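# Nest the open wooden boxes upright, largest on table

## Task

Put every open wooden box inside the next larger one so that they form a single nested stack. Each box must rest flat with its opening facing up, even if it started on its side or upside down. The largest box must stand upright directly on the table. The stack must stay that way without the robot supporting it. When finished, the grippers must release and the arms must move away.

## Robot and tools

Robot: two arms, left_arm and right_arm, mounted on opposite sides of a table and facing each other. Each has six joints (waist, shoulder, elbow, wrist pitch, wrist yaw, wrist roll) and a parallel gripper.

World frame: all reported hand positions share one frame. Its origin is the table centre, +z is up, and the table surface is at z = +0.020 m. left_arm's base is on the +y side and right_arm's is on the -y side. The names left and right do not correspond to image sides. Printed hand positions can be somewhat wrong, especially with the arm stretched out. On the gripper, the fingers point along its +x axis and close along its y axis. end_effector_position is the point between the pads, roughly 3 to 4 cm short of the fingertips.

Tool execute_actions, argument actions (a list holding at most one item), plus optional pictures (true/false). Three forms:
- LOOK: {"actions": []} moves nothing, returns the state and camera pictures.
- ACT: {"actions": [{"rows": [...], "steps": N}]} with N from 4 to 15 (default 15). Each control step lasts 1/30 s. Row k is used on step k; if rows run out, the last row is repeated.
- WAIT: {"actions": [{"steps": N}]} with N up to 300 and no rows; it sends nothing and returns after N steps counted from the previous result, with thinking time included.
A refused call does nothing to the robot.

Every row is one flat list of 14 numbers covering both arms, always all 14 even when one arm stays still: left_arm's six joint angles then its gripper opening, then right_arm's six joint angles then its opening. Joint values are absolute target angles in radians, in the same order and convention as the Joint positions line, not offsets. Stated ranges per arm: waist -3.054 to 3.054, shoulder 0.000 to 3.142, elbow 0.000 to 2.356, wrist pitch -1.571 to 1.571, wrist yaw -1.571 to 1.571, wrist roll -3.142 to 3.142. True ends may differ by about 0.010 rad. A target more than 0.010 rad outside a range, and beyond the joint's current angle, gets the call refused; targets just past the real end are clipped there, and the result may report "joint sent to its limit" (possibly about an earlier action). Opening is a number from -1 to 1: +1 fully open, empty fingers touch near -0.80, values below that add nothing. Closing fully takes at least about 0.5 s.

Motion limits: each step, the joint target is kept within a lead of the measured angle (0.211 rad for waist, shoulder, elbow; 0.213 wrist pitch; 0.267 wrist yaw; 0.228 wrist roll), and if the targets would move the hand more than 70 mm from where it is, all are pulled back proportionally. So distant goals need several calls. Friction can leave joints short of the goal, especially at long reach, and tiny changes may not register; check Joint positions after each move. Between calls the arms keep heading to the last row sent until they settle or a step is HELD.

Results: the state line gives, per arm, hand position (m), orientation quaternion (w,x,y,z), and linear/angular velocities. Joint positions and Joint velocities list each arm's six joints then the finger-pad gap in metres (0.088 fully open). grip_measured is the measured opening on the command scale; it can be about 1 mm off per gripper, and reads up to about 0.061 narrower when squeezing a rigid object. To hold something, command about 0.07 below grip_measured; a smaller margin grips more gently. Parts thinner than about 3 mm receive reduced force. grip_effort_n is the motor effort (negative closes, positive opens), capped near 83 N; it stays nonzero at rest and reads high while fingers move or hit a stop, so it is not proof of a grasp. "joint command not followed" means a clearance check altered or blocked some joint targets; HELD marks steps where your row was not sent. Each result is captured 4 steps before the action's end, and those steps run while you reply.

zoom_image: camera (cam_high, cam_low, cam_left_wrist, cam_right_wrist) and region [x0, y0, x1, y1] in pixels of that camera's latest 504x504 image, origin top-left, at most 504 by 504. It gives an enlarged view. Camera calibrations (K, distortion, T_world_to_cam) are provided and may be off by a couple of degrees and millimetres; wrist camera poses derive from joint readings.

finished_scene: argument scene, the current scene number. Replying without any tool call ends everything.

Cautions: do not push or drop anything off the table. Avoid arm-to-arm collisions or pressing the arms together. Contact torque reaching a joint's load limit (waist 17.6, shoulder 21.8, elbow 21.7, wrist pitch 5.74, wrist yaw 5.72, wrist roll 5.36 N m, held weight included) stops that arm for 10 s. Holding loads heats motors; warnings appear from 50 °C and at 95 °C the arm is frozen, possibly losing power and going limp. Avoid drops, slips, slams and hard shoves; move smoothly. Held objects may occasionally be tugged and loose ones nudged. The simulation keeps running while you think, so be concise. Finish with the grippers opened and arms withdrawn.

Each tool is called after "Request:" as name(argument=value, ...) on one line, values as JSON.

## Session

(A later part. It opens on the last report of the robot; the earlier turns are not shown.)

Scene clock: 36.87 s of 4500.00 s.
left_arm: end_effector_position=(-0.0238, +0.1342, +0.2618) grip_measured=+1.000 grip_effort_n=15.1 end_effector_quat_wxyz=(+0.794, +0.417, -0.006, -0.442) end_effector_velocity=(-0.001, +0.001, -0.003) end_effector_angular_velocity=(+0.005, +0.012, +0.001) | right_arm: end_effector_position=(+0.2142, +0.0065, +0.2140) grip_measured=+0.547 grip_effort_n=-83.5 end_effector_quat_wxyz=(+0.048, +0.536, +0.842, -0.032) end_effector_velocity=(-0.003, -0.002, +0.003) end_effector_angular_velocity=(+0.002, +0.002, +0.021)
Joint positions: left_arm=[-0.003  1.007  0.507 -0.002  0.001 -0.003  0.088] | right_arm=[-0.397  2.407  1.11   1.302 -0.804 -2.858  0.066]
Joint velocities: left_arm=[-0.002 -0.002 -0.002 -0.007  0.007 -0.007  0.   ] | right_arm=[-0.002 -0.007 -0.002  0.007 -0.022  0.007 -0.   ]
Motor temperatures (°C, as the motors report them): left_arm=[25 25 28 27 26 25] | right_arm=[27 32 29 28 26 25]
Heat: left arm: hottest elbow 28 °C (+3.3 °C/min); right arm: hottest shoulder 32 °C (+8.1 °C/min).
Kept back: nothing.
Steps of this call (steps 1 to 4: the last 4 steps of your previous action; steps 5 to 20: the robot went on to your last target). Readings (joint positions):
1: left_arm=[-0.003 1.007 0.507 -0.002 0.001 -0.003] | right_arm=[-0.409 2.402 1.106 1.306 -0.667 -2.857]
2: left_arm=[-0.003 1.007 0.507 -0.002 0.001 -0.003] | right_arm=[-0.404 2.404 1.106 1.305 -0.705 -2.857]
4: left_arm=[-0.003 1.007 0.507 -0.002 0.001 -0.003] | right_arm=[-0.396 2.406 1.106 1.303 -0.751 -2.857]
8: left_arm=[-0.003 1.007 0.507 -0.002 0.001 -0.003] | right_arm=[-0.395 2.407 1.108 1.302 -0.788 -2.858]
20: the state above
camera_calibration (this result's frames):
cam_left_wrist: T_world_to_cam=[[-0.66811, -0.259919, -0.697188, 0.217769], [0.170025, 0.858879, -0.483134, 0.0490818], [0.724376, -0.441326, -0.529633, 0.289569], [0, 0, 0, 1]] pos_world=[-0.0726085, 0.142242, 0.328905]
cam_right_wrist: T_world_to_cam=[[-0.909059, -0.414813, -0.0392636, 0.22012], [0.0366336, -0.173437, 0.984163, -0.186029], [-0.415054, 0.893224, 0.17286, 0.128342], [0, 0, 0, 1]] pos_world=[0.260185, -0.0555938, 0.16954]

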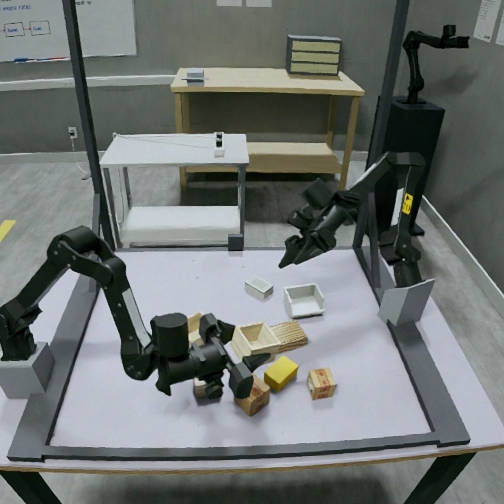

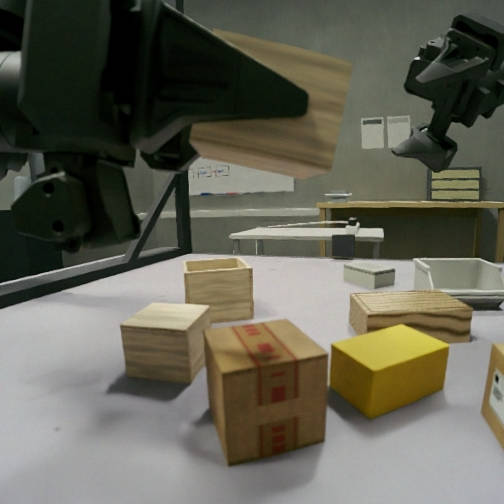

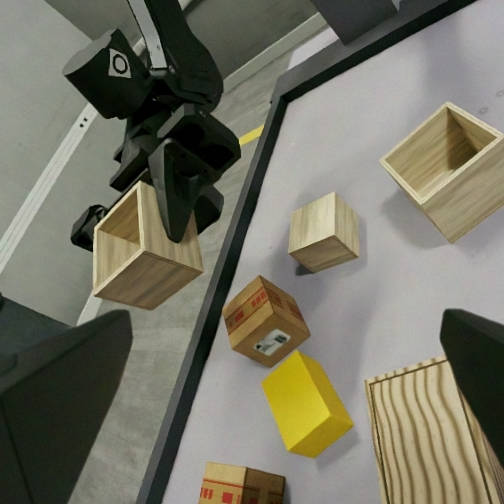

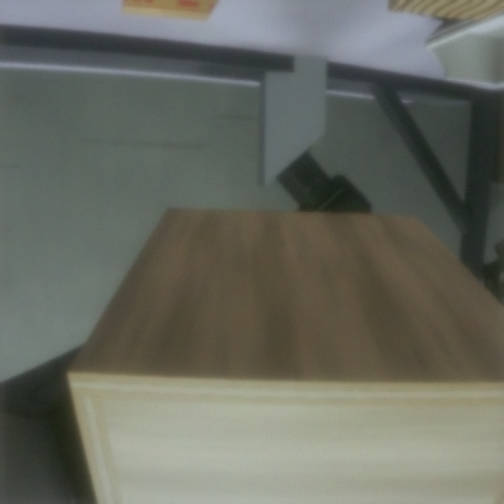

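Request:
execute_actions(actions=[{"rows":[[0,1.0,0.5,0,0,0,1, -0.39,2.52,1.13,1.38,-0.81,-2.86,0.2],[0,1.0,0.5,0,0,0,1, -0.39,2.52,1.13,1.38,-0.81,-2.86,0.2],[0,1.0,0.5,0,0,0,1, -0.39,2.52,1.13,1.38,-0.81,-2.86,0.2],[0,1.0,0.5,0,0,0,1, -0.39,2.52,1.13,1.38,-0.81,-2.86,0.2],[0,1.0,0.5,0,0,0,1, -0.385,2.62,1.15,1.46,-0.81,-2.86,0.2]],"steps":15}])

Request:
execute_actions(actions=[{"steps":12}], pictures=true)

Scene clock: 37.40 s of 4500.00 s.
left_arm: end_effector_position=(-0.0238, +0.1342, +0.2618) grip_measured=+1.000 grip_effort_n=15.1 end_effector_quat_wxyz=(+0.794, +0.417, -0.006, -0.442) end_effector_velocity=(-0.001, +0.001, -0.001) end_effector_angular_velocity=(-0.001, +0.003, +0.004) | right_arm: end_effector_position=(+0.2256, +0.0005, +0.1506) grip_measured=+0.547 grip_effort_n=-83.5 end_effector_quat_wxyz=(+0.052, +0.534, +0.843, -0.048) end_effector_velocity=(+0.003, -0.016, -0.063) end_effector_angular_velocity=(-0.034, +0.015, +0.015)
Joint positions: left_arm=[-0.003  1.007  0.507 -0.002  0.001 -0.003  0.088] | right_arm=[-0.388  2.601  1.136  1.437 -0.807 -2.859  0.066]
Joint velocities: left_arm=[-0.007 -0.007 -0.002 -0.007 -0.007 -0.007  0.   ] | right_arm=[ 0.017  0.178 -0.002  0.154 -0.007  0.007 -0.   ]
Motor temperatures (°C, as the motors report them): left_arm=[25 25 28 27 26 25] | right_arm=[28 32 29 28 25 25]
Heat: left arm: hottest elbow 28 °C (+3.2 °C/min); right arm: hottest shoulder 32 °C (+8.0 °C/min).
Steps of this call (steps 1 to 5: the robot went on to your last target; steps 6 to 16: the first 11 steps of this action). Readings (joint positions):
6: left_arm=[-0.003 1.007 0.507 -0.002 0.001 -0.003] | right_arm=[-0.397 2.417 1.111 1.312 -0.806 -2.858]
7: left_arm=[-0.003 1.007 0.507 -0.002 0.001 -0.003] | right_arm=[-0.397 2.433 1.118 1.337 -0.806 -2.858]
9: left_arm=[-0.003 1.007 0.507 -0.002 0.001 -0.003] | right_arm=[-0.396 2.464 1.126 1.351 -0.806 -2.858]
13: left_arm=[-0.003 1.007 0.507 -0.002 0.001 -0.003] | right_arm=[-0.391 2.562 1.136 1.418 -0.806 -2.859]
16: the state above

Scene clock: 37.80 s of 4500.00 s.
left_arm: end_effector_position=(-0.0238, +0.1342, +0.2618) grip_measured=+1.000 grip_effort_n=15.1 end_effector_quat_wxyz=(+0.794, +0.417, -0.006, -0.442) end_effector_velocity=(-0.002, -0.001, -0.000) end_effector_angular_velocity=(-0.014, +0.019, -0.004) | right_arm: end_effector_position=(+0.2248, +0.0012, +0.1525) grip_measured=+0.547 grip_effort_n=-83.5 end_effector_quat_wxyz=(+0.050, +0.532, +0.844, -0.039) end_effector_velocity=(+0.004, -0.000, +0.003) end_effector_angular_velocity=(+0.008, +0.004, -0.013)
Joint positions: left_arm=[-0.003  1.007  0.507 -0.002  0.001 -0.003  0.088] | right_arm=[-0.387  2.606  1.141  1.457 -0.807 -2.859  0.066]
Joint velocities: left_arm=[-0.002 -0.002 -0.002  0.007  0.007 -0.022  0.   ] | right_arm=[-0.007 -0.002 -0.002  0.007  0.007  0.007 -0.   ]
Motor temperatures (°C, as the motors report them): left_arm=[25 25 28 27 26 25] | right_arm=[28 32 29 28 25 25]
Heat: left arm: hottest elbow 28 °C (+3.2 °C/min); right arm: hottest shoulder 32 °C (+7.9 °C/min).
Kept back: nothing.
Steps of this call (steps 1 to 4: the last 4 steps of your previous action; steps 5 to 12: the robot went on to your last target). Readings (joint positions):
1: left_arm=[-0.003 1.007 0.507 -0.002 0.001 -0.003] | right_arm=[-0.388 2.605 1.136 1.442 -0.807 -2.859]
2: left_arm=[-0.003 1.007 0.507 -0.002 0.001 -0.003] | right_arm=[-0.387 2.606 1.136 1.447 -0.807 -2.859]
4: left_arm=[-0.003 1.007 0.507 -0.002 0.001 -0.003] | right_arm=[-0.387 2.606 1.138 1.454 -0.807 -2.859]
8: left_arm=[-0.003 1.007 0.507 -0.002 0.001 -0.003] | right_arm=[-0.387 2.606 1.141 1.456 -0.807 -2.859]
12: the state above
camera_calibration (this result's frames):
cam_left_wrist: T_world_to_cam=[[-0.66811, -0.259919, -0.697188, 0.217769], [0.170025, 0.858879, -0.483134, 0.0490818], [0.724376, -0.441326, -0.529633, 0.289569], [0, 0, 0, 1]] pos_world=[-0.0726085, 0.142242, 0.328905]
cam_right_wrist: T_world_to_cam=[[-0.90545, -0.423356, -0.0304916, 0.222989], [0.0412486, -0.159263, 0.986374, -0.12827], [-0.422443, 0.891855, 0.161667, 0.151505], [0, 0, 0, 1]] pos_world=[0.271199, -0.0611452, 0.108828]

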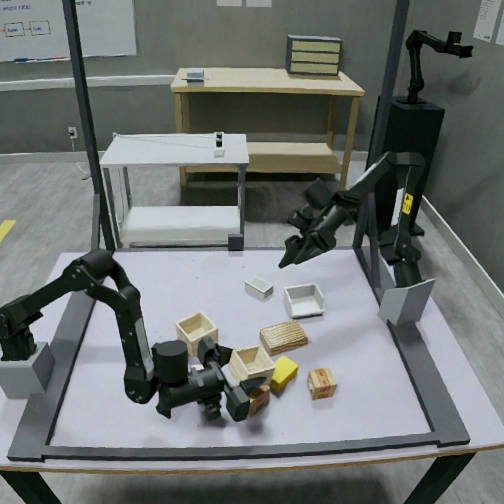

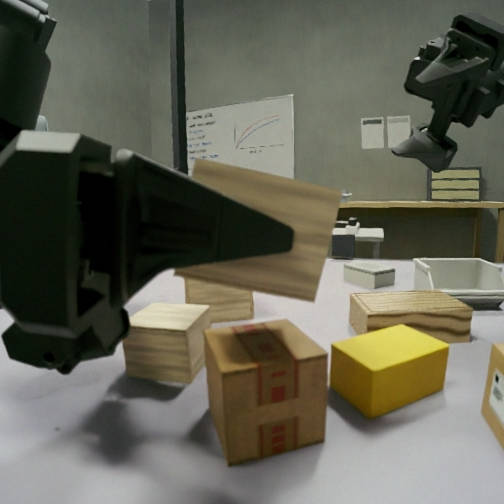

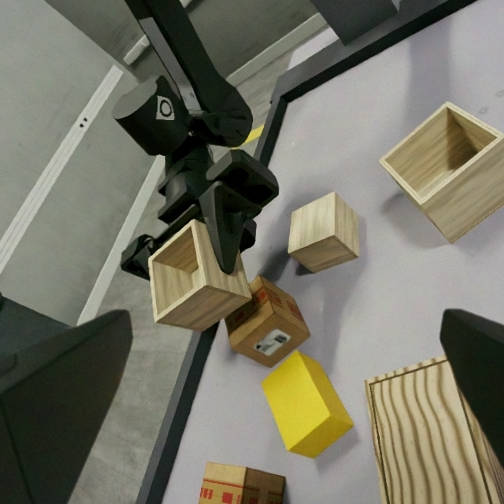

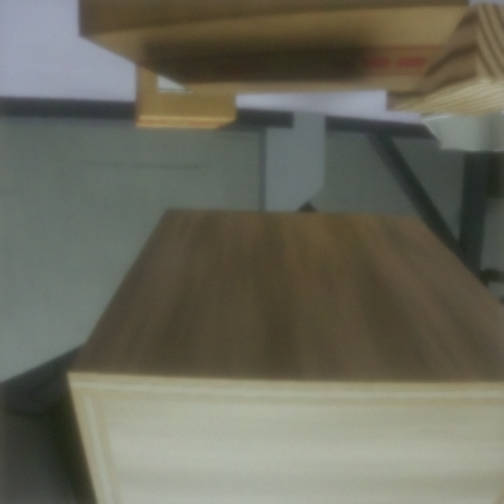

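Request:
execute_actions(actions=[{"rows":[[0,1.0,0.5,0,0,0,1, -0.385,2.70,1.16,1.53,-0.81,-2.86,0.2]],"steps":15}], pictures=true)

Scene clock: 38.27 s of 4500.00 s.
left_arm: end_effector_position=(-0.0238, +0.1342, +0.2618) grip_measured=+1.000 grip_effort_n=15.1 end_effector_quat_wxyz=(+0.794, +0.417, -0.006, -0.442) end_effector_velocity=(+0.002, +0.004, -0.003) end_effector_angular_velocity=(+0.010, +0.007, +0.020) | right_arm: end_effector_position=(+0.2300, -0.0043, +0.1286) grip_measured=+0.547 grip_effort_n=-83.5 end_effector_quat_wxyz=(+0.050, +0.532, +0.844, -0.039) end_effector_velocity=(-0.003, -0.002, +0.010) end_effector_angular_velocity=(+0.063, -0.040, +0.024)
Joint positions: left_arm=[-0.003  1.007  0.507 -0.002  0.001 -0.003  0.088] | right_arm=[-0.387  2.688  1.155  1.525 -0.807 -2.859  0.066]
Joint velocities: left_arm=[-0.002 -0.002 -0.002 -0.022 -0.007 -0.007  0.   ] | right_arm=[-0.002 -0.002 -0.007  0.066 -0.007 -0.022 -0.   ]
Motor temperatures (°C, as the motors report them): left_arm=[25 25 28 27 26 25] | right_arm=[28 32 29 28 25 25]
Heat: left arm: hottest elbow 28 °C (+3.1 °C/min); right arm: hottest shoulder 32 °C (+7.8 °C/min).
Steps of this call (steps 1 to 3: the robot went on to your last target; steps 4 to 14: the first 11 steps of this action). Readings (joint positions):
4: left_arm=[-0.003 1.007 0.507 -0.002 0.001 -0.003] | right_arm=[-0.387 2.614 1.142 1.467 -0.807 -2.859]
5: left_arm=[-0.003 1.007 0.507 -0.002 0.001 -0.003] | right_arm=[-0.387 2.627 1.149 1.491 -0.807 -2.859]
7: left_arm=[-0.003 1.007 0.507 -0.002 0.001 -0.003] | right_arm=[-0.387 2.651 1.155 1.503 -0.807 -2.859]
11: left_arm=[-0.003 1.007 0.507 -0.002 0.001 -0.003] | right_arm=[-0.387 2.685 1.155 1.516 -0.807 -2.859]
14: the state above
camera_calibration (this result's frames):
cam_left_wrist: T_world_to_cam=[[-0.66811, -0.259919, -0.697188, 0.217769], [0.170025, 0.858879, -0.483134, 0.0490818], [0.724376, -0.441326, -0.529633, 0.289569], [0, 0, 0, 1]] pos_world=[-0.0726085, 0.142242, 0.328905]
cam_right_wrist: T_world_to_cam=[[-0.905498, -0.423271, -0.0302299, 0.224671], [0.0413586, -0.158928, 0.986424, -0.105803], [-0.422329, 0.891955, 0.161415, 0.162468], [0, 0, 0, 1]] pos_world=[0.27643, -0.0666325, 0.0849337]

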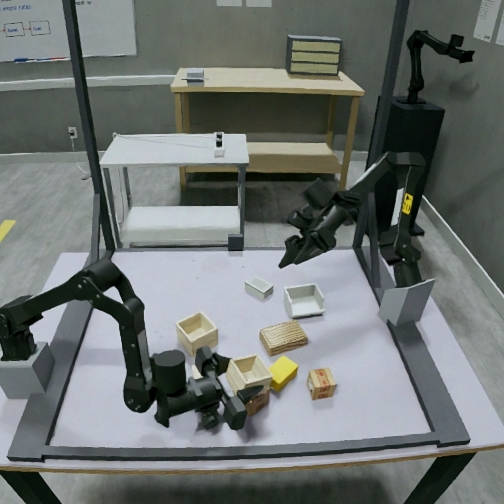

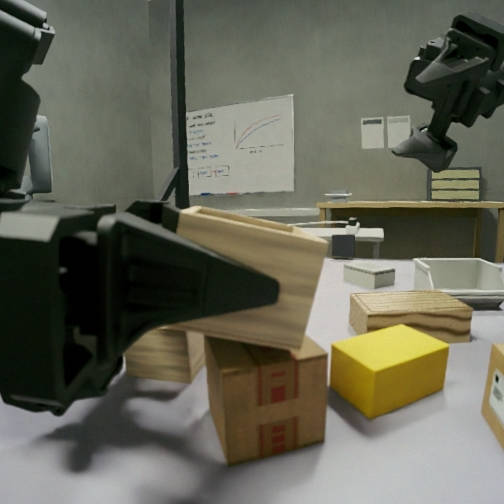

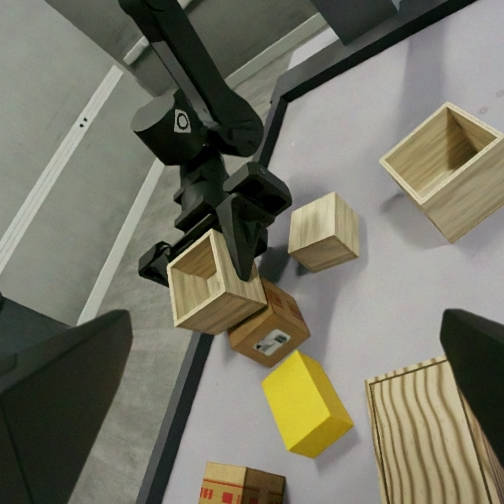

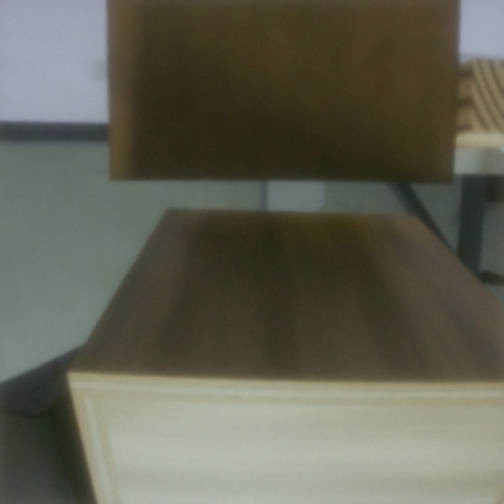

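Request:
execute_actions(actions=[{"rows":[[0,1.0,0.5,0,0,0,1, -0.385,2.66,1.16,1.50,-0.81,-2.86,0.2],[0,1.0,0.5,0,0,0,1, -0.385,2.66,1.16,1.50,-0.81,-2.86,0.2],[0,1.0,0.5,0,0,0,1, -0.385,2.66,1.16,1.50,-0.81,-2.86,0.2],[0,1.0,0.5,0,0,0,1, -0.36,2.66,1.21,1.45,-0.78,-2.86,0.2],[0,1.0,0.5,0,0,0,1, -0.36,2.66,1.21,1.45,-0.78,-2.86,0.2],[0,1.0,0.5,0,0,0,1, -0.36,2.66,1.21,1.45,-0.78,-2.86,0.2],[0,1.0,0.5,0,0,0,1, -0.33,2.66,1.26,1.40,-0.75,-2.86,0.2]],"steps":15}])

Request:
execute_actions(actions=[{"steps":12}], pictures=true)

Scene clock: 39.03 s of 4500.00 s.
left_arm: end_effector_position=(-0.0238, +0.1342, +0.2618) grip_measured=+1.000 grip_effort_n=15.6 end_effector_quat_wxyz=(+0.794, +0.417, -0.006, -0.442) end_effector_velocity=(-0.001, -0.000, +0.002) end_effector_angular_velocity=(-0.005, -0.013, -0.008) | right_arm: end_effector_position=(+0.2161, +0.0208, +0.1340) grip_measured=+0.547 grip_effort_n=-83.5 end_effector_quat_wxyz=(+0.052, +0.531, +0.845, -0.044) end_effector_velocity=(-0.094, +0.068, +0.054) end_effector_angular_velocity=(+0.118, -0.059, +0.174)
Joint positions: left_arm=[-0.003  1.007  0.507 -0.002  0.001 -0.003  0.088] | right_arm=[-0.341  2.675  1.235  1.422 -0.766 -2.859  0.066]
Joint velocities: left_arm=[-0.002 -0.007 -0.002  0.007 -0.007  0.007  0.   ] | right_arm=[ 0.183 -0.095  0.198 -0.125  0.051 -0.007 -0.   ]
Motor temperatures (°C, as the motors report them): left_arm=[25 25 28 27 26 25] | right_arm=[28 32 29 28 25 25]
Heat: left arm: hottest elbow 28 °C (+3.1 °C/min); right arm: hottest shoulder 32 °C (+7.7 °C/min).
Steps of this call (steps 1 to 4: the last 4 steps of your previous action; steps 5 to 12: the robot went on to your last target; steps 13 to 23: the first 11 steps of this action). Readings (joint positions):
13: left_arm=[-0.003 1.007 0.507 -0.002 0.001 -0.003] | right_arm=[-0.387 2.688 1.155 1.527 -0.807 -2.859]
14: left_arm=[-0.003 1.007 0.507 -0.002 0.001 -0.003] | right_arm=[-0.387 2.686 1.155 1.521 -0.807 -2.859]
16: left_arm=[-0.003 1.007 0.507 -0.002 0.001 -0.003] | right_arm=[-0.386 2.684 1.157 1.506 -0.807 -2.859]
20: left_arm=[-0.003 1.007 0.507 -0.002 0.001 -0.003] | right_arm=[-0.365 2.681 1.201 1.446 -0.782 -2.859]
23: the state above

Scene clock: 39.43 s of 4500.00 s.
left_arm: end_effector_position=(-0.0238, +0.1342, +0.2618) grip_measured=+1.000 grip_effort_n=15.1 end_effector_quat_wxyz=(+0.794, +0.417, -0.006, -0.442) end_effector_velocity=(-0.002, -0.002, +0.004) end_effector_angular_velocity=(-0.018, -0.004, -0.006) | right_arm: end_effector_position=(+0.2118, +0.0262, +0.1369) grip_measured=+0.547 grip_effort_n=-83.5 end_effector_quat_wxyz=(+0.052, +0.530, +0.845, -0.043) end_effector_velocity=(+0.002, +0.000, -0.000) end_effector_angular_velocity=(-0.007, +0.009, -0.012)
Joint positions: left_arm=[-0.003  1.007  0.507 -0.002  0.001 -0.003  0.088] | right_arm=[-0.33   2.668  1.25   1.402 -0.756 -2.859  0.066]
Joint velocities: left_arm=[-0.002 -0.007  0.002  0.007 -0.007 -0.007  0.   ] | right_arm=[-0.002 -0.002 -0.002 -0.007  0.007  0.007 -0.   ]
Motor temperatures (°C, as the motors report them): left_arm=[25 25 28 27 26 25] | right_arm=[28 33 29 28 25 25]
Heat: left arm: hottest elbow 28 °C (+3.0 °C/min); right arm: hottest shoulder 33 °C (+9.1 °C/min).
Kept back: nothing.
Steps of this call (steps 1 to 4: the last 4 steps of your previous action; steps 5 to 12: the robot went on to your last target). Readings (joint positions):
1: left_arm=[-0.003 1.007 0.507 -0.002 0.001 -0.003] | right_arm=[-0.336 2.672 1.240 1.417 -0.764 -2.859]
2: left_arm=[-0.003 1.007 0.507 -0.002 0.001 -0.003] | right_arm=[-0.333 2.670 1.245 1.414 -0.762 -2.859]
4: left_arm=[-0.003 1.007 0.507 -0.002 0.001 -0.003] | right_arm=[-0.330 2.668 1.249 1.409 -0.759 -2.859]
8: left_arm=[-0.003 1.007 0.507 -0.002 0.001 -0.003] | right_arm=[-0.330 2.668 1.250 1.403 -0.756 -2.859]
12: the state above
camera_calibration (this result's frames):
cam_left_wrist: T_world_to_cam=[[-0.66811, -0.259919, -0.697188, 0.217769], [0.170025, 0.858879, -0.483134, 0.0490818], [0.724376, -0.441326, -0.529633, 0.289569], [0, 0, 0, 1]] pos_world=[-0.0726085, 0.142242, 0.328905]
cam_right_wrist: T_world_to_cam=[[-0.904101, -0.426576, -0.0252035, 0.220411], [0.0434429, -0.150429, 0.987666, -0.109143], [-0.425106, 0.891854, 0.154535, 0.127808], [0, 0, 0, 1]] pos_world=[0.258347, -0.036382, 0.0936013]

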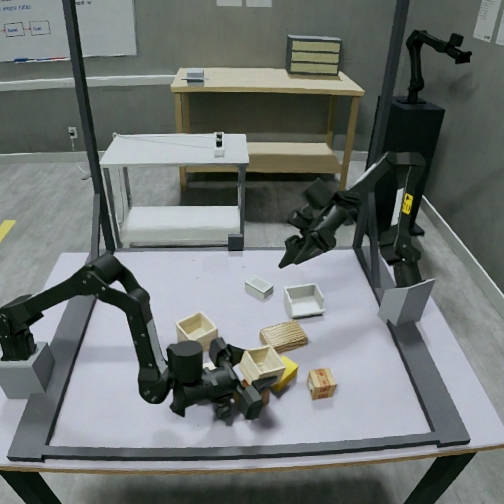

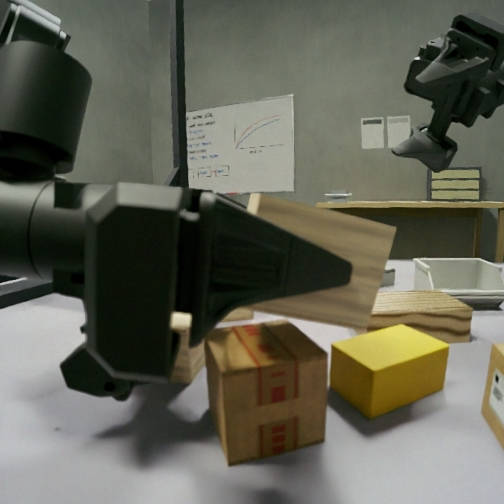

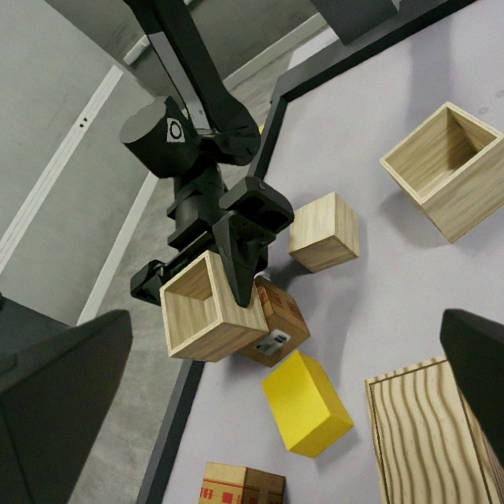

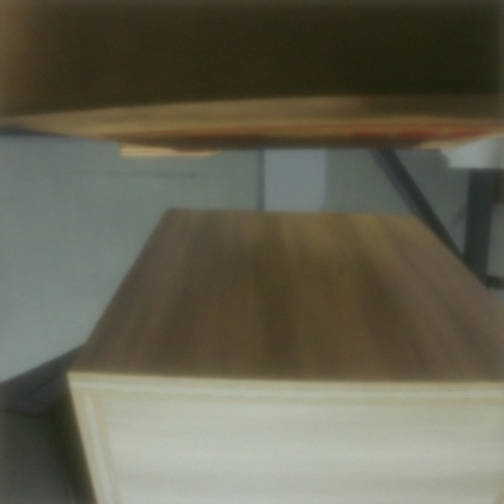

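Request:
execute_actions(actions=[{"rows":[[0,1.0,0.5,0,0,0,1, -0.33,2.70,1.255,1.45,-0.755,-2.86,0.2]],"steps":12}])

Request:
execute_actions(actions=[{"rows":[[0,1.0,0.5,0,0,0,1, -0.33,2.70,1.255,1.45,-0.755,-2.86,1]],"steps":15}], pictures=true)

Scene clock: 39.83 s of 4500.00 s.
left_arm: end_effector_position=(-0.0238, +0.1342, +0.2618) grip_measured=+1.000 grip_effort_n=15.1 end_effector_quat_wxyz=(+0.794, +0.417, -0.006, -0.442) end_effector_velocity=(+0.002, +0.002, +0.000) end_effector_angular_velocity=(-0.015, +0.004, +0.025) | right_arm: end_effector_position=(+0.2113, +0.0247, +0.1369) grip_measured=+0.547 grip_effort_n=-83.5 end_effector_quat_wxyz=(+0.049, +0.528, +0.847, -0.031) end_effector_velocity=(+0.003, -0.009, -0.024) end_effector_angular_velocity=(-0.027, +0.001, +0.012)
Joint positions: left_arm=[-0.003  1.007  0.507 -0.002  0.001 -0.003  0.088] | right_arm=[-0.33   2.682  1.25   1.442 -0.756 -2.859  0.066]
Joint velocities: left_arm=[-0.002 -0.002 -0.002 -0.007 -0.022 -0.022  0.   ] | right_arm=[-0.002  0.056 -0.007  0.037 -0.022 -0.007 -0.   ]
Motor temperatures (°C, as the motors report them): left_arm=[25 25 28 27 26 25] | right_arm=[28 33 29 28 26 25]
Heat: left arm: hottest elbow 28 °C (+3.0 °C/min); right arm: hottest shoulder 33 °C (+9.0 °C/min).
Steps of this call (steps 1 to 4: the robot went on to your last target; steps 5 to 12: the first 8 steps of this action). Readings (joint positions):
5: left_arm=[-0.003 1.007 0.507 -0.002 0.001 -0.003] | right_arm=[-0.330 2.668 1.250 1.404 -0.756 -2.859]
6: left_arm=[-0.003 1.007 0.507 -0.002 0.001 -0.003] | right_arm=[-0.330 2.670 1.250 1.416 -0.756 -2.859]
8: left_arm=[-0.003 1.007 0.507 -0.002 0.001 -0.003] | right_arm=[-0.330 2.674 1.250 1.431 -0.756 -2.859]
12: the state above

Scene clock: 40.33 s of 4500.00 s.
left_arm: end_effector_position=(-0.0238, +0.1342, +0.2618) grip_measured=+1.000 grip_effort_n=15.1 end_effector_quat_wxyz=(+0.794, +0.417, -0.006, -0.442) end_effector_velocity=(+0.001, +0.002, +0.001) end_effector_angular_velocity=(-0.001, -0.018, +0.011) | right_arm: end_effector_position=(+0.2114, +0.0243, +0.1361) grip_measured=+0.962 grip_effort_n=18.8 end_effector_quat_wxyz=(+0.048, +0.528, +0.848, -0.029) end_effector_velocity=(-0.000, -0.001, +0.002) end_effector_angular_velocity=(+0.008, -0.009, +0.008)
Joint positions: left_arm=[-0.003  1.007  0.507 -0.002  0.001 -0.003  0.088] | right_arm=[-0.33   2.686  1.25   1.449 -0.756 -2.859  0.086]
Joint velocities: left_arm=[-0.002 -0.007 -0.002 -0.007 -0.022  0.007  0.   ] | right_arm=[-0.002 -0.002 -0.002  0.007 -0.007 -0.007  0.015]
Motor temperatures (°C, as the motors report them): left_arm=[25 25 28 27 26 25] | right_arm=[28 33 29 28 26 25]
Heat: left arm: hottest elbow 28 °C (+3.0 °C/min); right arm: hottest shoulder 33 °C (+8.9 °C/min).
Steps of this call (steps 1 to 4: the last 4 steps of your previous action; steps 5 to 15: the first 11 steps of this action). Readings (joint positions):
5: left_arm=[-0.003 1.007 0.507 -0.002 0.001 -0.003] | right_arm=[-0.330 2.686 1.250 1.446 -0.756 -2.859]
6: left_arm=[-0.003 1.007 0.507 -0.002 0.001 -0.003] | right_arm=[-0.330 2.686 1.250 1.446 -0.756 -2.859]
8: left_arm=[-0.003 1.007 0.507 -0.002 0.001 -0.003] | right_arm=[-0.330 2.686 1.250 1.448 -0.756 -2.859]
12: left_arm=[-0.003 1.007 0.507 -0.002 0.001 -0.003] | right_arm=[-0.330 2.686 1.250 1.449 -0.756 -2.859]
15: the state above
camera_calibration (this result's frames):
cam_left_wrist: T_world_to_cam=[[-0.66811, -0.259919, -0.697188, 0.217769], [0.170025, 0.858879, -0.483134, 0.0490818], [0.724376, -0.441326, -0.529633, 0.289569], [0, 0, 0, 1]] pos_world=[-0.0726085, 0.142242, 0.328905]
cam_right_wrist: T_world_to_cam=[[-0.900272, -0.433071, -0.044273, 0.221184], [0.0366112, -0.17666, 0.983591, -0.106029], [-0.433786, 0.883878, 0.174898, 0.128752], [0, 0, 0, 1]] pos_world=[0.258859, -0.0367439, 0.0915636]

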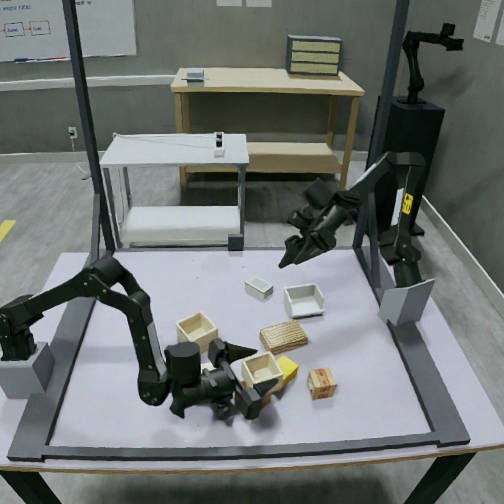

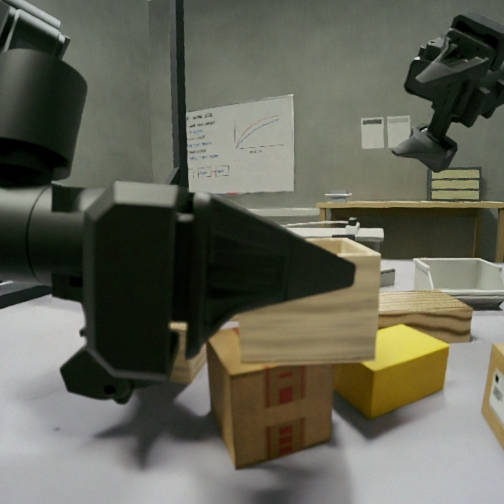

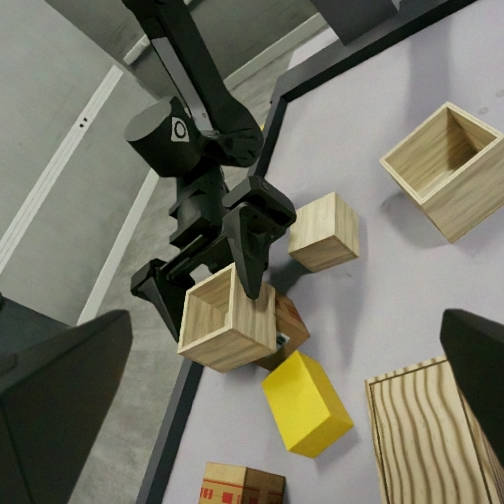

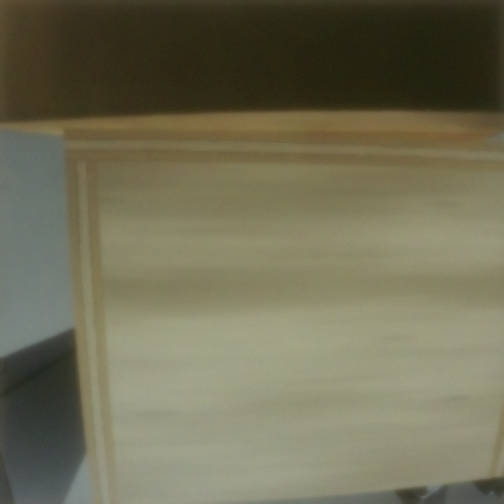

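Request:
execute_actions(actions=[{"rows":[[0,1.0,0.5,0,0,0,1, -0.33,2.40,1.22,1.25,-0.755,-2.86,1]],"steps":15}])

Request:
execute_actions(actions=[{"rows":[[0,1.0,0.5,0,0,0,1, -0.25,2.15,1.9,-0.2,-0.484,0,1]],"steps":15}])

Request:
execute_actions(actions=[{"steps":45}])

Request:
execute_actions(actions=[{"rows":[[0,1.0,0.5,0,0,0,1, -0.25,2.28,2.05,-1.09,-0.484,0,1]],"steps":15}])

Request:
execute_actions(actions=[{"steps":15}], pictures=true)

Scene clock: 43.87 s of 4500.00 s.
left_arm: end_effector_position=(-0.0238, +0.1342, +0.2618) grip_measured=+1.000 grip_effort_n=15.1 end_effector_quat_wxyz=(+0.794, +0.417, -0.006, -0.442) end_effector_velocity=(+0.002, +0.002, -0.002) end_effector_angular_velocity=(+0.003, +0.004, +0.014) | right_arm: end_effector_position=(+0.1833, +0.0374, +0.2414) grip_measured=+0.998 grip_effort_n=18.8 end_effector_quat_wxyz=(+0.039, +0.519, +0.854, +0.011) end_effector_velocity=(-0.009, +0.002, +0.033) end_effector_angular_velocity=(-0.039, +0.016, -0.006)
Joint positions: left_arm=[-0.003  1.007  0.507 -0.002  0.001 -0.003  0.088] | right_arm=[-0.33   2.403  1.231  1.27  -0.756 -2.86   0.088]
Joint velocities: left_arm=[-0.002  0.002 -0.002 -0.007 -0.007 -0.007  0.   ] | right_arm=[-0.002 -0.12  -0.002 -0.154 -0.007  0.007 -0.   ]
Motor temperatures (°C, as the motors report them): left_arm=[25 25 28 27 26 25] | right_arm=[28 33 29 28 26 25]
Heat: left arm: hottest elbow 28 °C (+2.7 °C/min); right arm: hottest shoulder 33 °C (+8.2 °C/min).
Steps of this call (steps 1 to 4: the last 4 steps of your previous action; steps 5 to 15: the robot went on to your last target; steps 16 to 90: nothing new was sent; then 0.17 s passed at rest; steps 91 to 101: the first 11 steps of this action). Readings (joint positions):
91: left_arm=[-0.003 1.007 0.507 -0.002 0.001 -0.003] | right_arm=[-0.330 2.670 1.249 1.425 -0.756 -2.860]
92: left_arm=[-0.003 1.007 0.507 -0.002 0.001 -0.003] | right_arm=[-0.330 2.641 1.238 1.360 -0.756 -2.860]
94: left_arm=[-0.003 1.007 0.507 -0.002 0.001 -0.003] | right_arm=[-0.330 2.579 1.228 1.323 -0.756 -2.860]
98: left_arm=[-0.003 1.007 0.507 -0.002 0.001 -0.003] | right_arm=[-0.330 2.444 1.229 1.285 -0.756 -2.860]
101: the state above

Scene clock: 44.37 s of 4500.00 s.
left_arm: end_effector_position=(-0.0238, +0.1342, +0.2618) grip_measured=+1.000 grip_effort_n=15.1 end_effector_quat_wxyz=(+0.794, +0.417, -0.006, -0.442) end_effector_velocity=(+0.002, +0.003, -0.003) end_effector_angular_velocity=(-0.006, +0.014, +0.019) | right_arm: end_effector_position=(+0.1511, +0.0789, +0.3578) grip_measured=+0.998 grip_effort_n=17.9 end_effector_quat_wxyz=(-0.078, +0.559, +0.824, -0.050) end_effector_velocity=(-0.129, +0.092, +0.404) end_effector_angular_velocity=(+0.002, +0.962, -0.024)
Joint positions: left_arm=[-0.003  1.007  0.507 -0.002  0.001 -0.003  0.088] | right_arm=[-0.276  2.238  1.446  0.987 -0.559 -2.578  0.088]
Joint velocities: left_arm=[-0.002 -0.002 -0.007 -0.007 -0.007 -0.022  0.   ] | right_arm=[ 0.115 -0.418  0.916 -1.004  0.33   1.048 -0.   ]
Motor temperatures (°C, as the motors report them): left_arm=[25 25 28 27 26 25] | right_arm=[28 33 29 28 26 25]
Heat: left arm: hottest elbow 28 °C (+2.7 °C/min); right arm: hottest shoulder 33 °C (+8.1 °C/min).
Steps of this call (steps 1 to 4: the last 4 steps of your previous action; steps 5 to 15: the first 11 steps of this action). Readings (joint positions):
5: left_arm=[-0.003 1.007 0.507 -0.002 0.001 -0.003] | right_arm=[-0.329 2.395 1.233 1.241 -0.745 -2.847]
6: left_arm=[-0.003 1.007 0.507 -0.002 0.001 -0.003] | right_arm=[-0.325 2.386 1.244 1.208 -0.714 -2.821]
8: left_arm=[-0.003 1.007 0.507 -0.002 0.001 -0.003] | right_arm=[-0.313 2.361 1.275 1.166 -0.668 -2.774]
12: left_arm=[-0.003 1.007 0.507 -0.002 0.001 -0.003] | right_arm=[-0.290 2.286 1.362 1.075 -0.600 -2.674]
15: the state above

Scene clock: 45.87 s of 4500.00 s.
left_arm: end_effector_position=(-0.0238, +0.1342, +0.2618) grip_measured=+1.000 grip_effort_n=15.6 end_effector_quat_wxyz=(+0.794, +0.417, -0.006, -0.442) end_effector_velocity=(+0.002, +0.002, +0.000) end_effector_angular_velocity=(-0.006, -0.007, +0.020) | right_arm: end_effector_position=(+0.1423, +0.0839, +0.3773) grip_measured=+0.998 grip_effort_n=17.9 end_effector_quat_wxyz=(+0.577, -0.285, +0.002, +0.765) end_effector_velocity=(-0.002, -0.002, -0.002) end_effector_angular_velocity=(-0.285, +1.384, -0.680)
Joint positions: left_arm=[-0.003  1.007  0.507 -0.002  0.001 -0.003  0.088] | right_arm=[-0.254  2.141  1.894 -0.197 -0.489 -0.269  0.088]
Joint velocities: left_arm=[-0.002 -0.002 -0.002 -0.007 -0.022 -0.007  0.   ] | right_arm=[ 0.002 -0.002  0.002 -0.022 -0.007  1.56  -0.   ]
Motor temperatures (°C, as the motors report them): left_arm=[25 25 28 27 26 25] | right_arm=[28 34 29 29 26 25]
Heat: left arm: hottest elbow 28 °C (+2.6 °C/min); right arm: hottest shoulder 34 °C (+9.2 °C/min).
Kept back: nothing.
Steps of this call (steps 1 to 4: the last 4 steps of your previous action; steps 5 to 45: the robot went on to your last target). Readings (joint positions):
1: left_arm=[-0.003 1.007 0.507 -0.002 0.001 -0.003] | right_arm=[-0.272 2.225 1.478 0.952 -0.547 -2.541]
2: left_arm=[-0.003 1.007 0.507 -0.002 0.001 -0.003] | right_arm=[-0.269 2.213 1.512 0.916 -0.537 -2.503]
4: left_arm=[-0.003 1.007 0.507 -0.002 0.001 -0.003] | right_arm=[-0.263 2.195 1.587 0.836 -0.520 -2.416]
8: left_arm=[-0.003 1.007 0.507 -0.002 0.001 -0.003] | right_arm=[-0.256 2.174 1.760 0.651 -0.499 -2.217]
45: the state above

Scene clock: 46.23 s of 4500.00 s.
left_arm: end_effector_position=(-0.0238, +0.1342, +0.2618) grip_measured=+1.000 grip_effort_n=15.6 end_effector_quat_wxyz=(+0.794, +0.417, -0.006, -0.442) end_effector_velocity=(+0.001, +0.002, -0.001) end_effector_angular_velocity=(-0.010, +0.013, +0.016) | right_arm: end_effector_position=(+0.1629, +0.0469, +0.2829) grip_measured=+0.998 grip_effort_n=17.4 end_effector_quat_wxyz=(+0.590, -0.300, +0.324, +0.677) end_effector_velocity=(+0.016, -0.224, -0.206) end_effector_angular_velocity=(-1.413, +0.372, -0.523)
Joint positions: left_arm=[-0.003  1.007  0.507 -0.002  0.001 -0.003  0.088] | right_arm=[-0.254  2.266  2.026 -0.718 -0.488 -0.013  0.088]
Joint velocities: left_arm=[-0.002 -0.002 -0.002 -0.007 -0.007 -0.022  0.   ] | right_arm=[-0.002  0.071  0.017 -1.443  0.007  0.11  -0.   ]
Motor temperatures (°C, as the motors report them): left_arm=[25 25 28 27 26 25] | right_arm=[28 34 30 29 26 25]
Heat: left arm: hottest elbow 28 °C (+2.6 °C/min); right arm: hottest shoulder 34 °C (+9.1 °C/min).
Steps of this call (steps 1 to 11: the first 11 steps of this action). Readings (joint positions):
1: left_arm=[-0.003 1.007 0.507 -0.002 0.001 -0.003] | right_arm=[-0.254 2.153 1.910 -0.229 -0.489 -0.217]
2: left_arm=[-0.003 1.007 0.507 -0.002 0.001 -0.003] | right_arm=[-0.254 2.172 1.950 -0.277 -0.489 -0.165]
4: left_arm=[-0.003 1.007 0.507 -0.002 0.001 -0.003] | right_arm=[-0.254 2.208 2.003 -0.370 -0.489 -0.092]
8: left_arm=[-0.003 1.007 0.507 -0.002 0.001 -0.003] | right_arm=[-0.254 2.251 2.025 -0.569 -0.488 -0.029]
11: the state above

Scene clock: 46.73 s of 4500.00 s.
left_arm: end_effector_position=(-0.0238, +0.1342, +0.2618) grip_measured=+1.000 grip_effort_n=15.1 end_effector_quat_wxyz=(+0.794, +0.417, -0.006, -0.442) end_effector_velocity=(+0.003, +0.004, -0.001) end_effector_angular_velocity=(-0.003, -0.006, +0.023) | right_arm: end_effector_position=(+0.1586, -0.0144, +0.2524) grip_measured=+0.998 grip_effort_n=17.0 end_effector_quat_wxyz=(+0.556, -0.347, +0.469, +0.592) end_effector_velocity=(-0.002, -0.016, -0.004) end_effector_angular_velocity=(-0.073, +0.021, -0.016)
Joint positions: left_arm=[-0.003  1.007  0.507 -0.002  0.001 -0.003  0.088] | right_arm=[-0.254  2.269  2.04  -1.081 -0.488 -0.002  0.088]
Joint velocities: left_arm=[-0.002 -0.002 -0.007 -0.007 -0.022 -0.007  0.   ] | right_arm=[-0.002 -0.002 -0.002 -0.081 -0.007 -0.007  0.   ]
Motor temperatures (°C, as the motors report them): left_arm=[25 25 28 27 26 25] | right_arm=[28 34 30 29 26 25]
Heat: left arm: hottest elbow 28 °C (+2.6 °C/min); right arm: hottest shoulder 34 °C (+9.0 °C/min).
Kept back: nothing.
Steps of this call (steps 1 to 4: the last 4 steps of your previous action; steps 5 to 15: the robot went on to your last target). Readings (joint positions):
1: left_arm=[-0.003 1.007 0.507 -0.002 0.001 -0.003] | right_arm=[-0.254 2.268 2.027 -0.767 -0.488 -0.010]
2: left_arm=[-0.003 1.007 0.507 -0.002 0.001 -0.003] | right_arm=[-0.254 2.269 2.028 -0.816 -0.488 -0.008]
4: left_arm=[-0.003 1.007 0.507 -0.002 0.001 -0.003] | right_arm=[-0.254 2.269 2.033 -0.914 -0.488 -0.005]
8: left_arm=[-0.003 1.007 0.507 -0.002 0.001 -0.003] | right_arm=[-0.254 2.269 2.037 -1.035 -0.488 -0.003]
15: the state above
camera_calibration (this result's frames):
cam_left_wrist: T_world_to_cam=[[-0.66811, -0.259919, -0.697188, 0.217769], [0.170025, 0.858879, -0.483134, 0.0490818], [0.724376, -0.441326, -0.529633, 0.289569], [0, 0, 0, 1]] pos_world=[-0.0726085, 0.142242, 0.328905]
cam_right_wrist: T_world_to_cam=[[0.985568, -0.0138007, -0.168719, -0.0995895], [-0.0220934, -0.998633, -0.0473731, 0.0323774], [-0.167835, 0.050417, -0.984525, 0.35814], [0, 0, 0, 1]] pos_world=[0.158976, 0.0129024, 0.337329]

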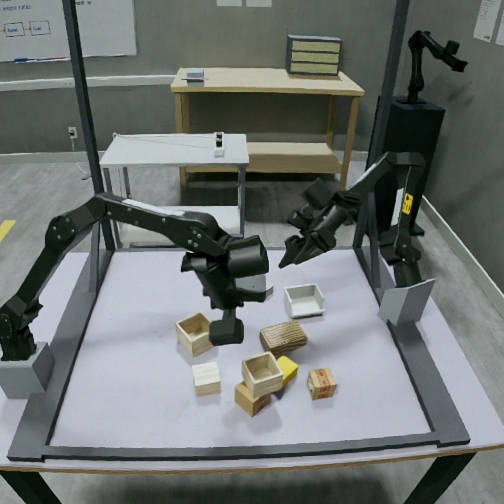

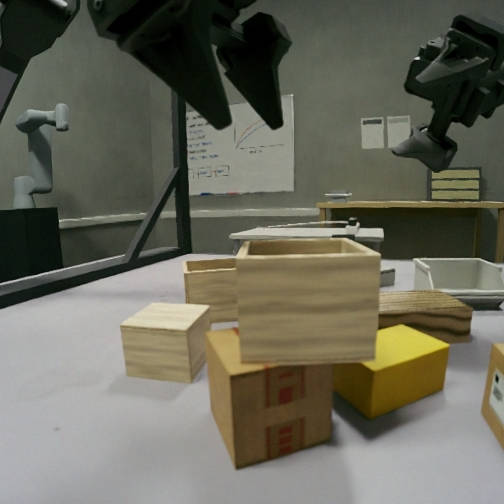

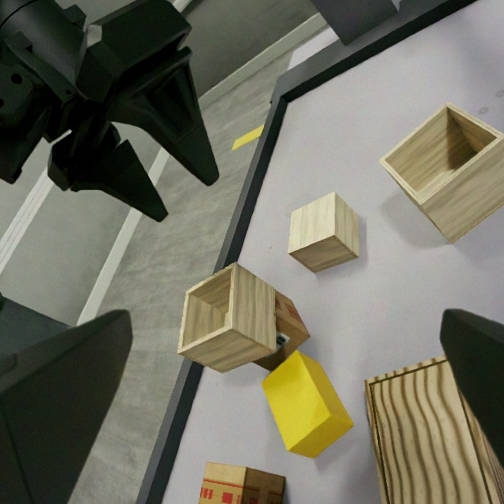

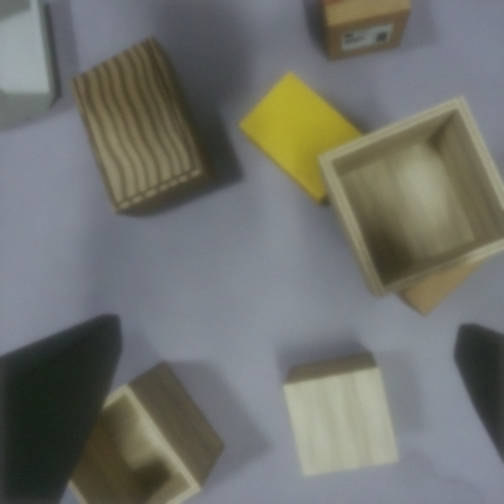

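Request:
execute_actions(actions=[{"rows":[[0,1.0,0.5,0,0,0,1, -0.225,2.40,2.13,-1.05,-0.484,-0.53,0.2]],"steps":15}])

Request:
execute_actions(actions=[{"steps":12}], pictures=true)

Scene clock: 47.57 s of 4500.00 s.
left_arm: end_effector_position=(-0.0238, +0.1342, +0.2618) grip_measured=+1.000 grip_effort_n=15.1 end_effector_quat_wxyz=(+0.794, +0.417, -0.006, -0.442) end_effector_velocity=(-0.000, +0.002, -0.000) end_effector_angular_velocity=(-0.004, +0.002, +0.007) | right_arm: end_effector_position=(+0.1586, +0.0046, +0.2164) grip_measured=+0.240 grip_effort_n=-14.7 end_effector_quat_wxyz=(+0.445, -0.476, +0.324, +0.686) end_effector_velocity=(-0.003, +0.009, +0.008) end_effector_angular_velocity=(+0.106, -0.143, +0.463)
Joint positions: left_arm=[-0.003  1.007  0.507 -0.002  0.001 -0.003  0.088] | right_arm=[-0.226  2.387  2.109 -1.055 -0.488 -0.474  0.051]
Joint velocities: left_arm=[-0.002 -0.007 -0.002 -0.007 -0.007 -0.007  0.   ] | right_arm=[ 0.002  0.007  0.037  0.007 -0.007 -0.476 -0.017]
Motor temperatures (°C, as the motors report them): left_arm=[25 25 29 27 26 25] | right_arm=[28 34 30 28 26 25]
Heat: left arm: hottest elbow 29 °C (+3.8 °C/min); right arm: hottest shoulder 34 °C (+8.8 °C/min).
Steps of this call (steps 1 to 14: the robot went on to your last target; steps 15 to 25: the first 11 steps of this action). Readings (joint positions):
15: left_arm=[-0.003 1.007 0.507 -0.002 0.001 -0.003] | right_arm=[-0.253 2.279 2.048 -1.091 -0.488 -0.032]
16: left_arm=[-0.003 1.007 0.507 -0.002 0.001 -0.003] | right_arm=[-0.251 2.297 2.070 -1.081 -0.488 -0.087]
18: left_arm=[-0.003 1.007 0.507 -0.002 0.001 -0.003] | right_arm=[-0.243 2.333 2.102 -1.058 -0.488 -0.193]
22: left_arm=[-0.003 1.007 0.507 -0.002 0.001 -0.003] | right_arm=[-0.228 2.377 2.108 -1.058 -0.488 -0.397]
25: the state above

Scene clock: 47.97 s of 4500.00 s.
left_arm: end_effector_position=(-0.0238, +0.1342, +0.2618) grip_measured=+1.000 grip_effort_n=15.6 end_effector_quat_wxyz=(+0.794, +0.417, -0.006, -0.442) end_effector_velocity=(-0.000, -0.000, +0.001) end_effector_angular_velocity=(-0.002, -0.011, -0.005) | right_arm: end_effector_position=(+0.1581, +0.0075, +0.2200) grip_measured=+0.204 grip_effort_n=-15.6 end_effector_quat_wxyz=(+0.434, -0.486, +0.299, +0.697) end_effector_velocity=(-0.000, -0.001, +0.002) end_effector_angular_velocity=(+0.002, +0.001, +0.020)
Joint positions: left_arm=[-0.003  1.007  0.507 -0.002  0.001 -0.003  0.088] | right_arm=[-0.226  2.387  2.121 -1.051 -0.488 -0.526  0.049]
Joint velocities: left_arm=[-0.002 -0.002 -0.002  0.007 -0.007  0.007  0.   ] | right_arm=[-0.002 -0.002  0.002 -0.007 -0.007 -0.022 -0.   ]
Motor temperatures (°C, as the motors report them): left_arm=[25 25 29 27 26 25] | right_arm=[28 34 30 28 26 25]
Heat: left arm: hottest elbow 29 °C (+3.8 °C/min); right arm: hottest shoulder 34 °C (+8.8 °C/min).
Kept back: nothing.
Steps of this call (steps 1 to 4: the last 4 steps of your previous action; steps 5 to 12: the robot went on to your last target). Readings (joint positions):
1: left_arm=[-0.003 1.007 0.507 -0.002 0.001 -0.003] | right_arm=[-0.226 2.387 2.111 -1.054 -0.488 -0.488]
2: left_arm=[-0.003 1.007 0.507 -0.002 0.001 -0.003] | right_arm=[-0.226 2.387 2.114 -1.053 -0.488 -0.498]
4: left_arm=[-0.003 1.007 0.507 -0.002 0.001 -0.003] | right_arm=[-0.226 2.387 2.119 -1.051 -0.488 -0.511]
8: left_arm=[-0.003 1.007 0.507 -0.002 0.001 -0.003] | right_arm=[-0.226 2.387 2.121 -1.051 -0.488 -0.523]
12: the state above
camera_calibration (this result's frames):
cam_left_wrist: T_world_to_cam=[[-0.66811, -0.259919, -0.697188, 0.217769], [0.170025, 0.858879, -0.483134, 0.0490818], [0.724376, -0.441326, -0.529633, 0.289569], [0, 0, 0, 1]] pos_world=[-0.0726085, 0.142242, 0.328905]
cam_right_wrist: T_world_to_cam=[[0.876178, 0.48194, 0.00677343, -0.12931], [0.481276, -0.874035, -0.0666012, -0.0235886], [-0.0261776, 0.0616144, -0.997757, 0.305509], [0, 0, 0, 1]] pos_world=[0.132649, 0.0228787, 0.304129]

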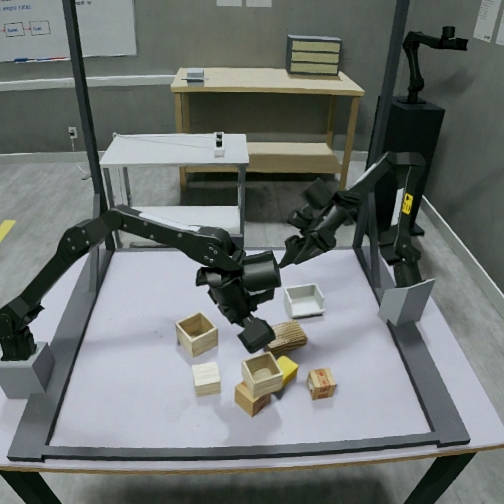

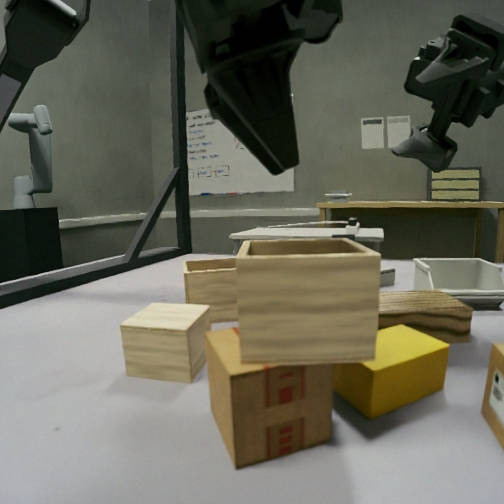

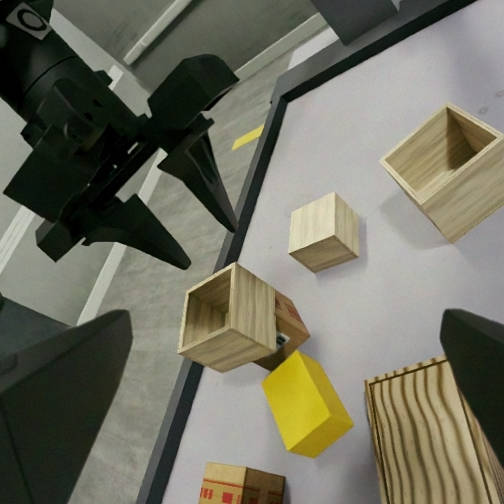

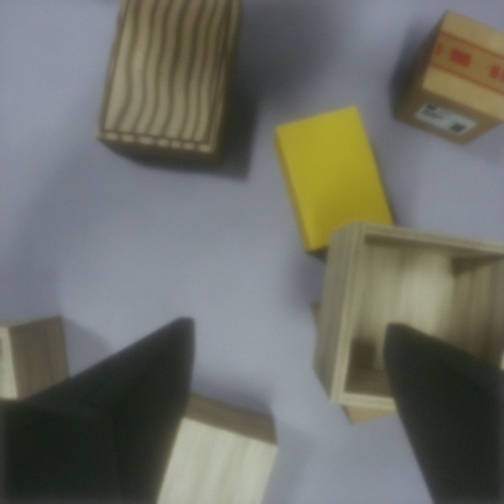

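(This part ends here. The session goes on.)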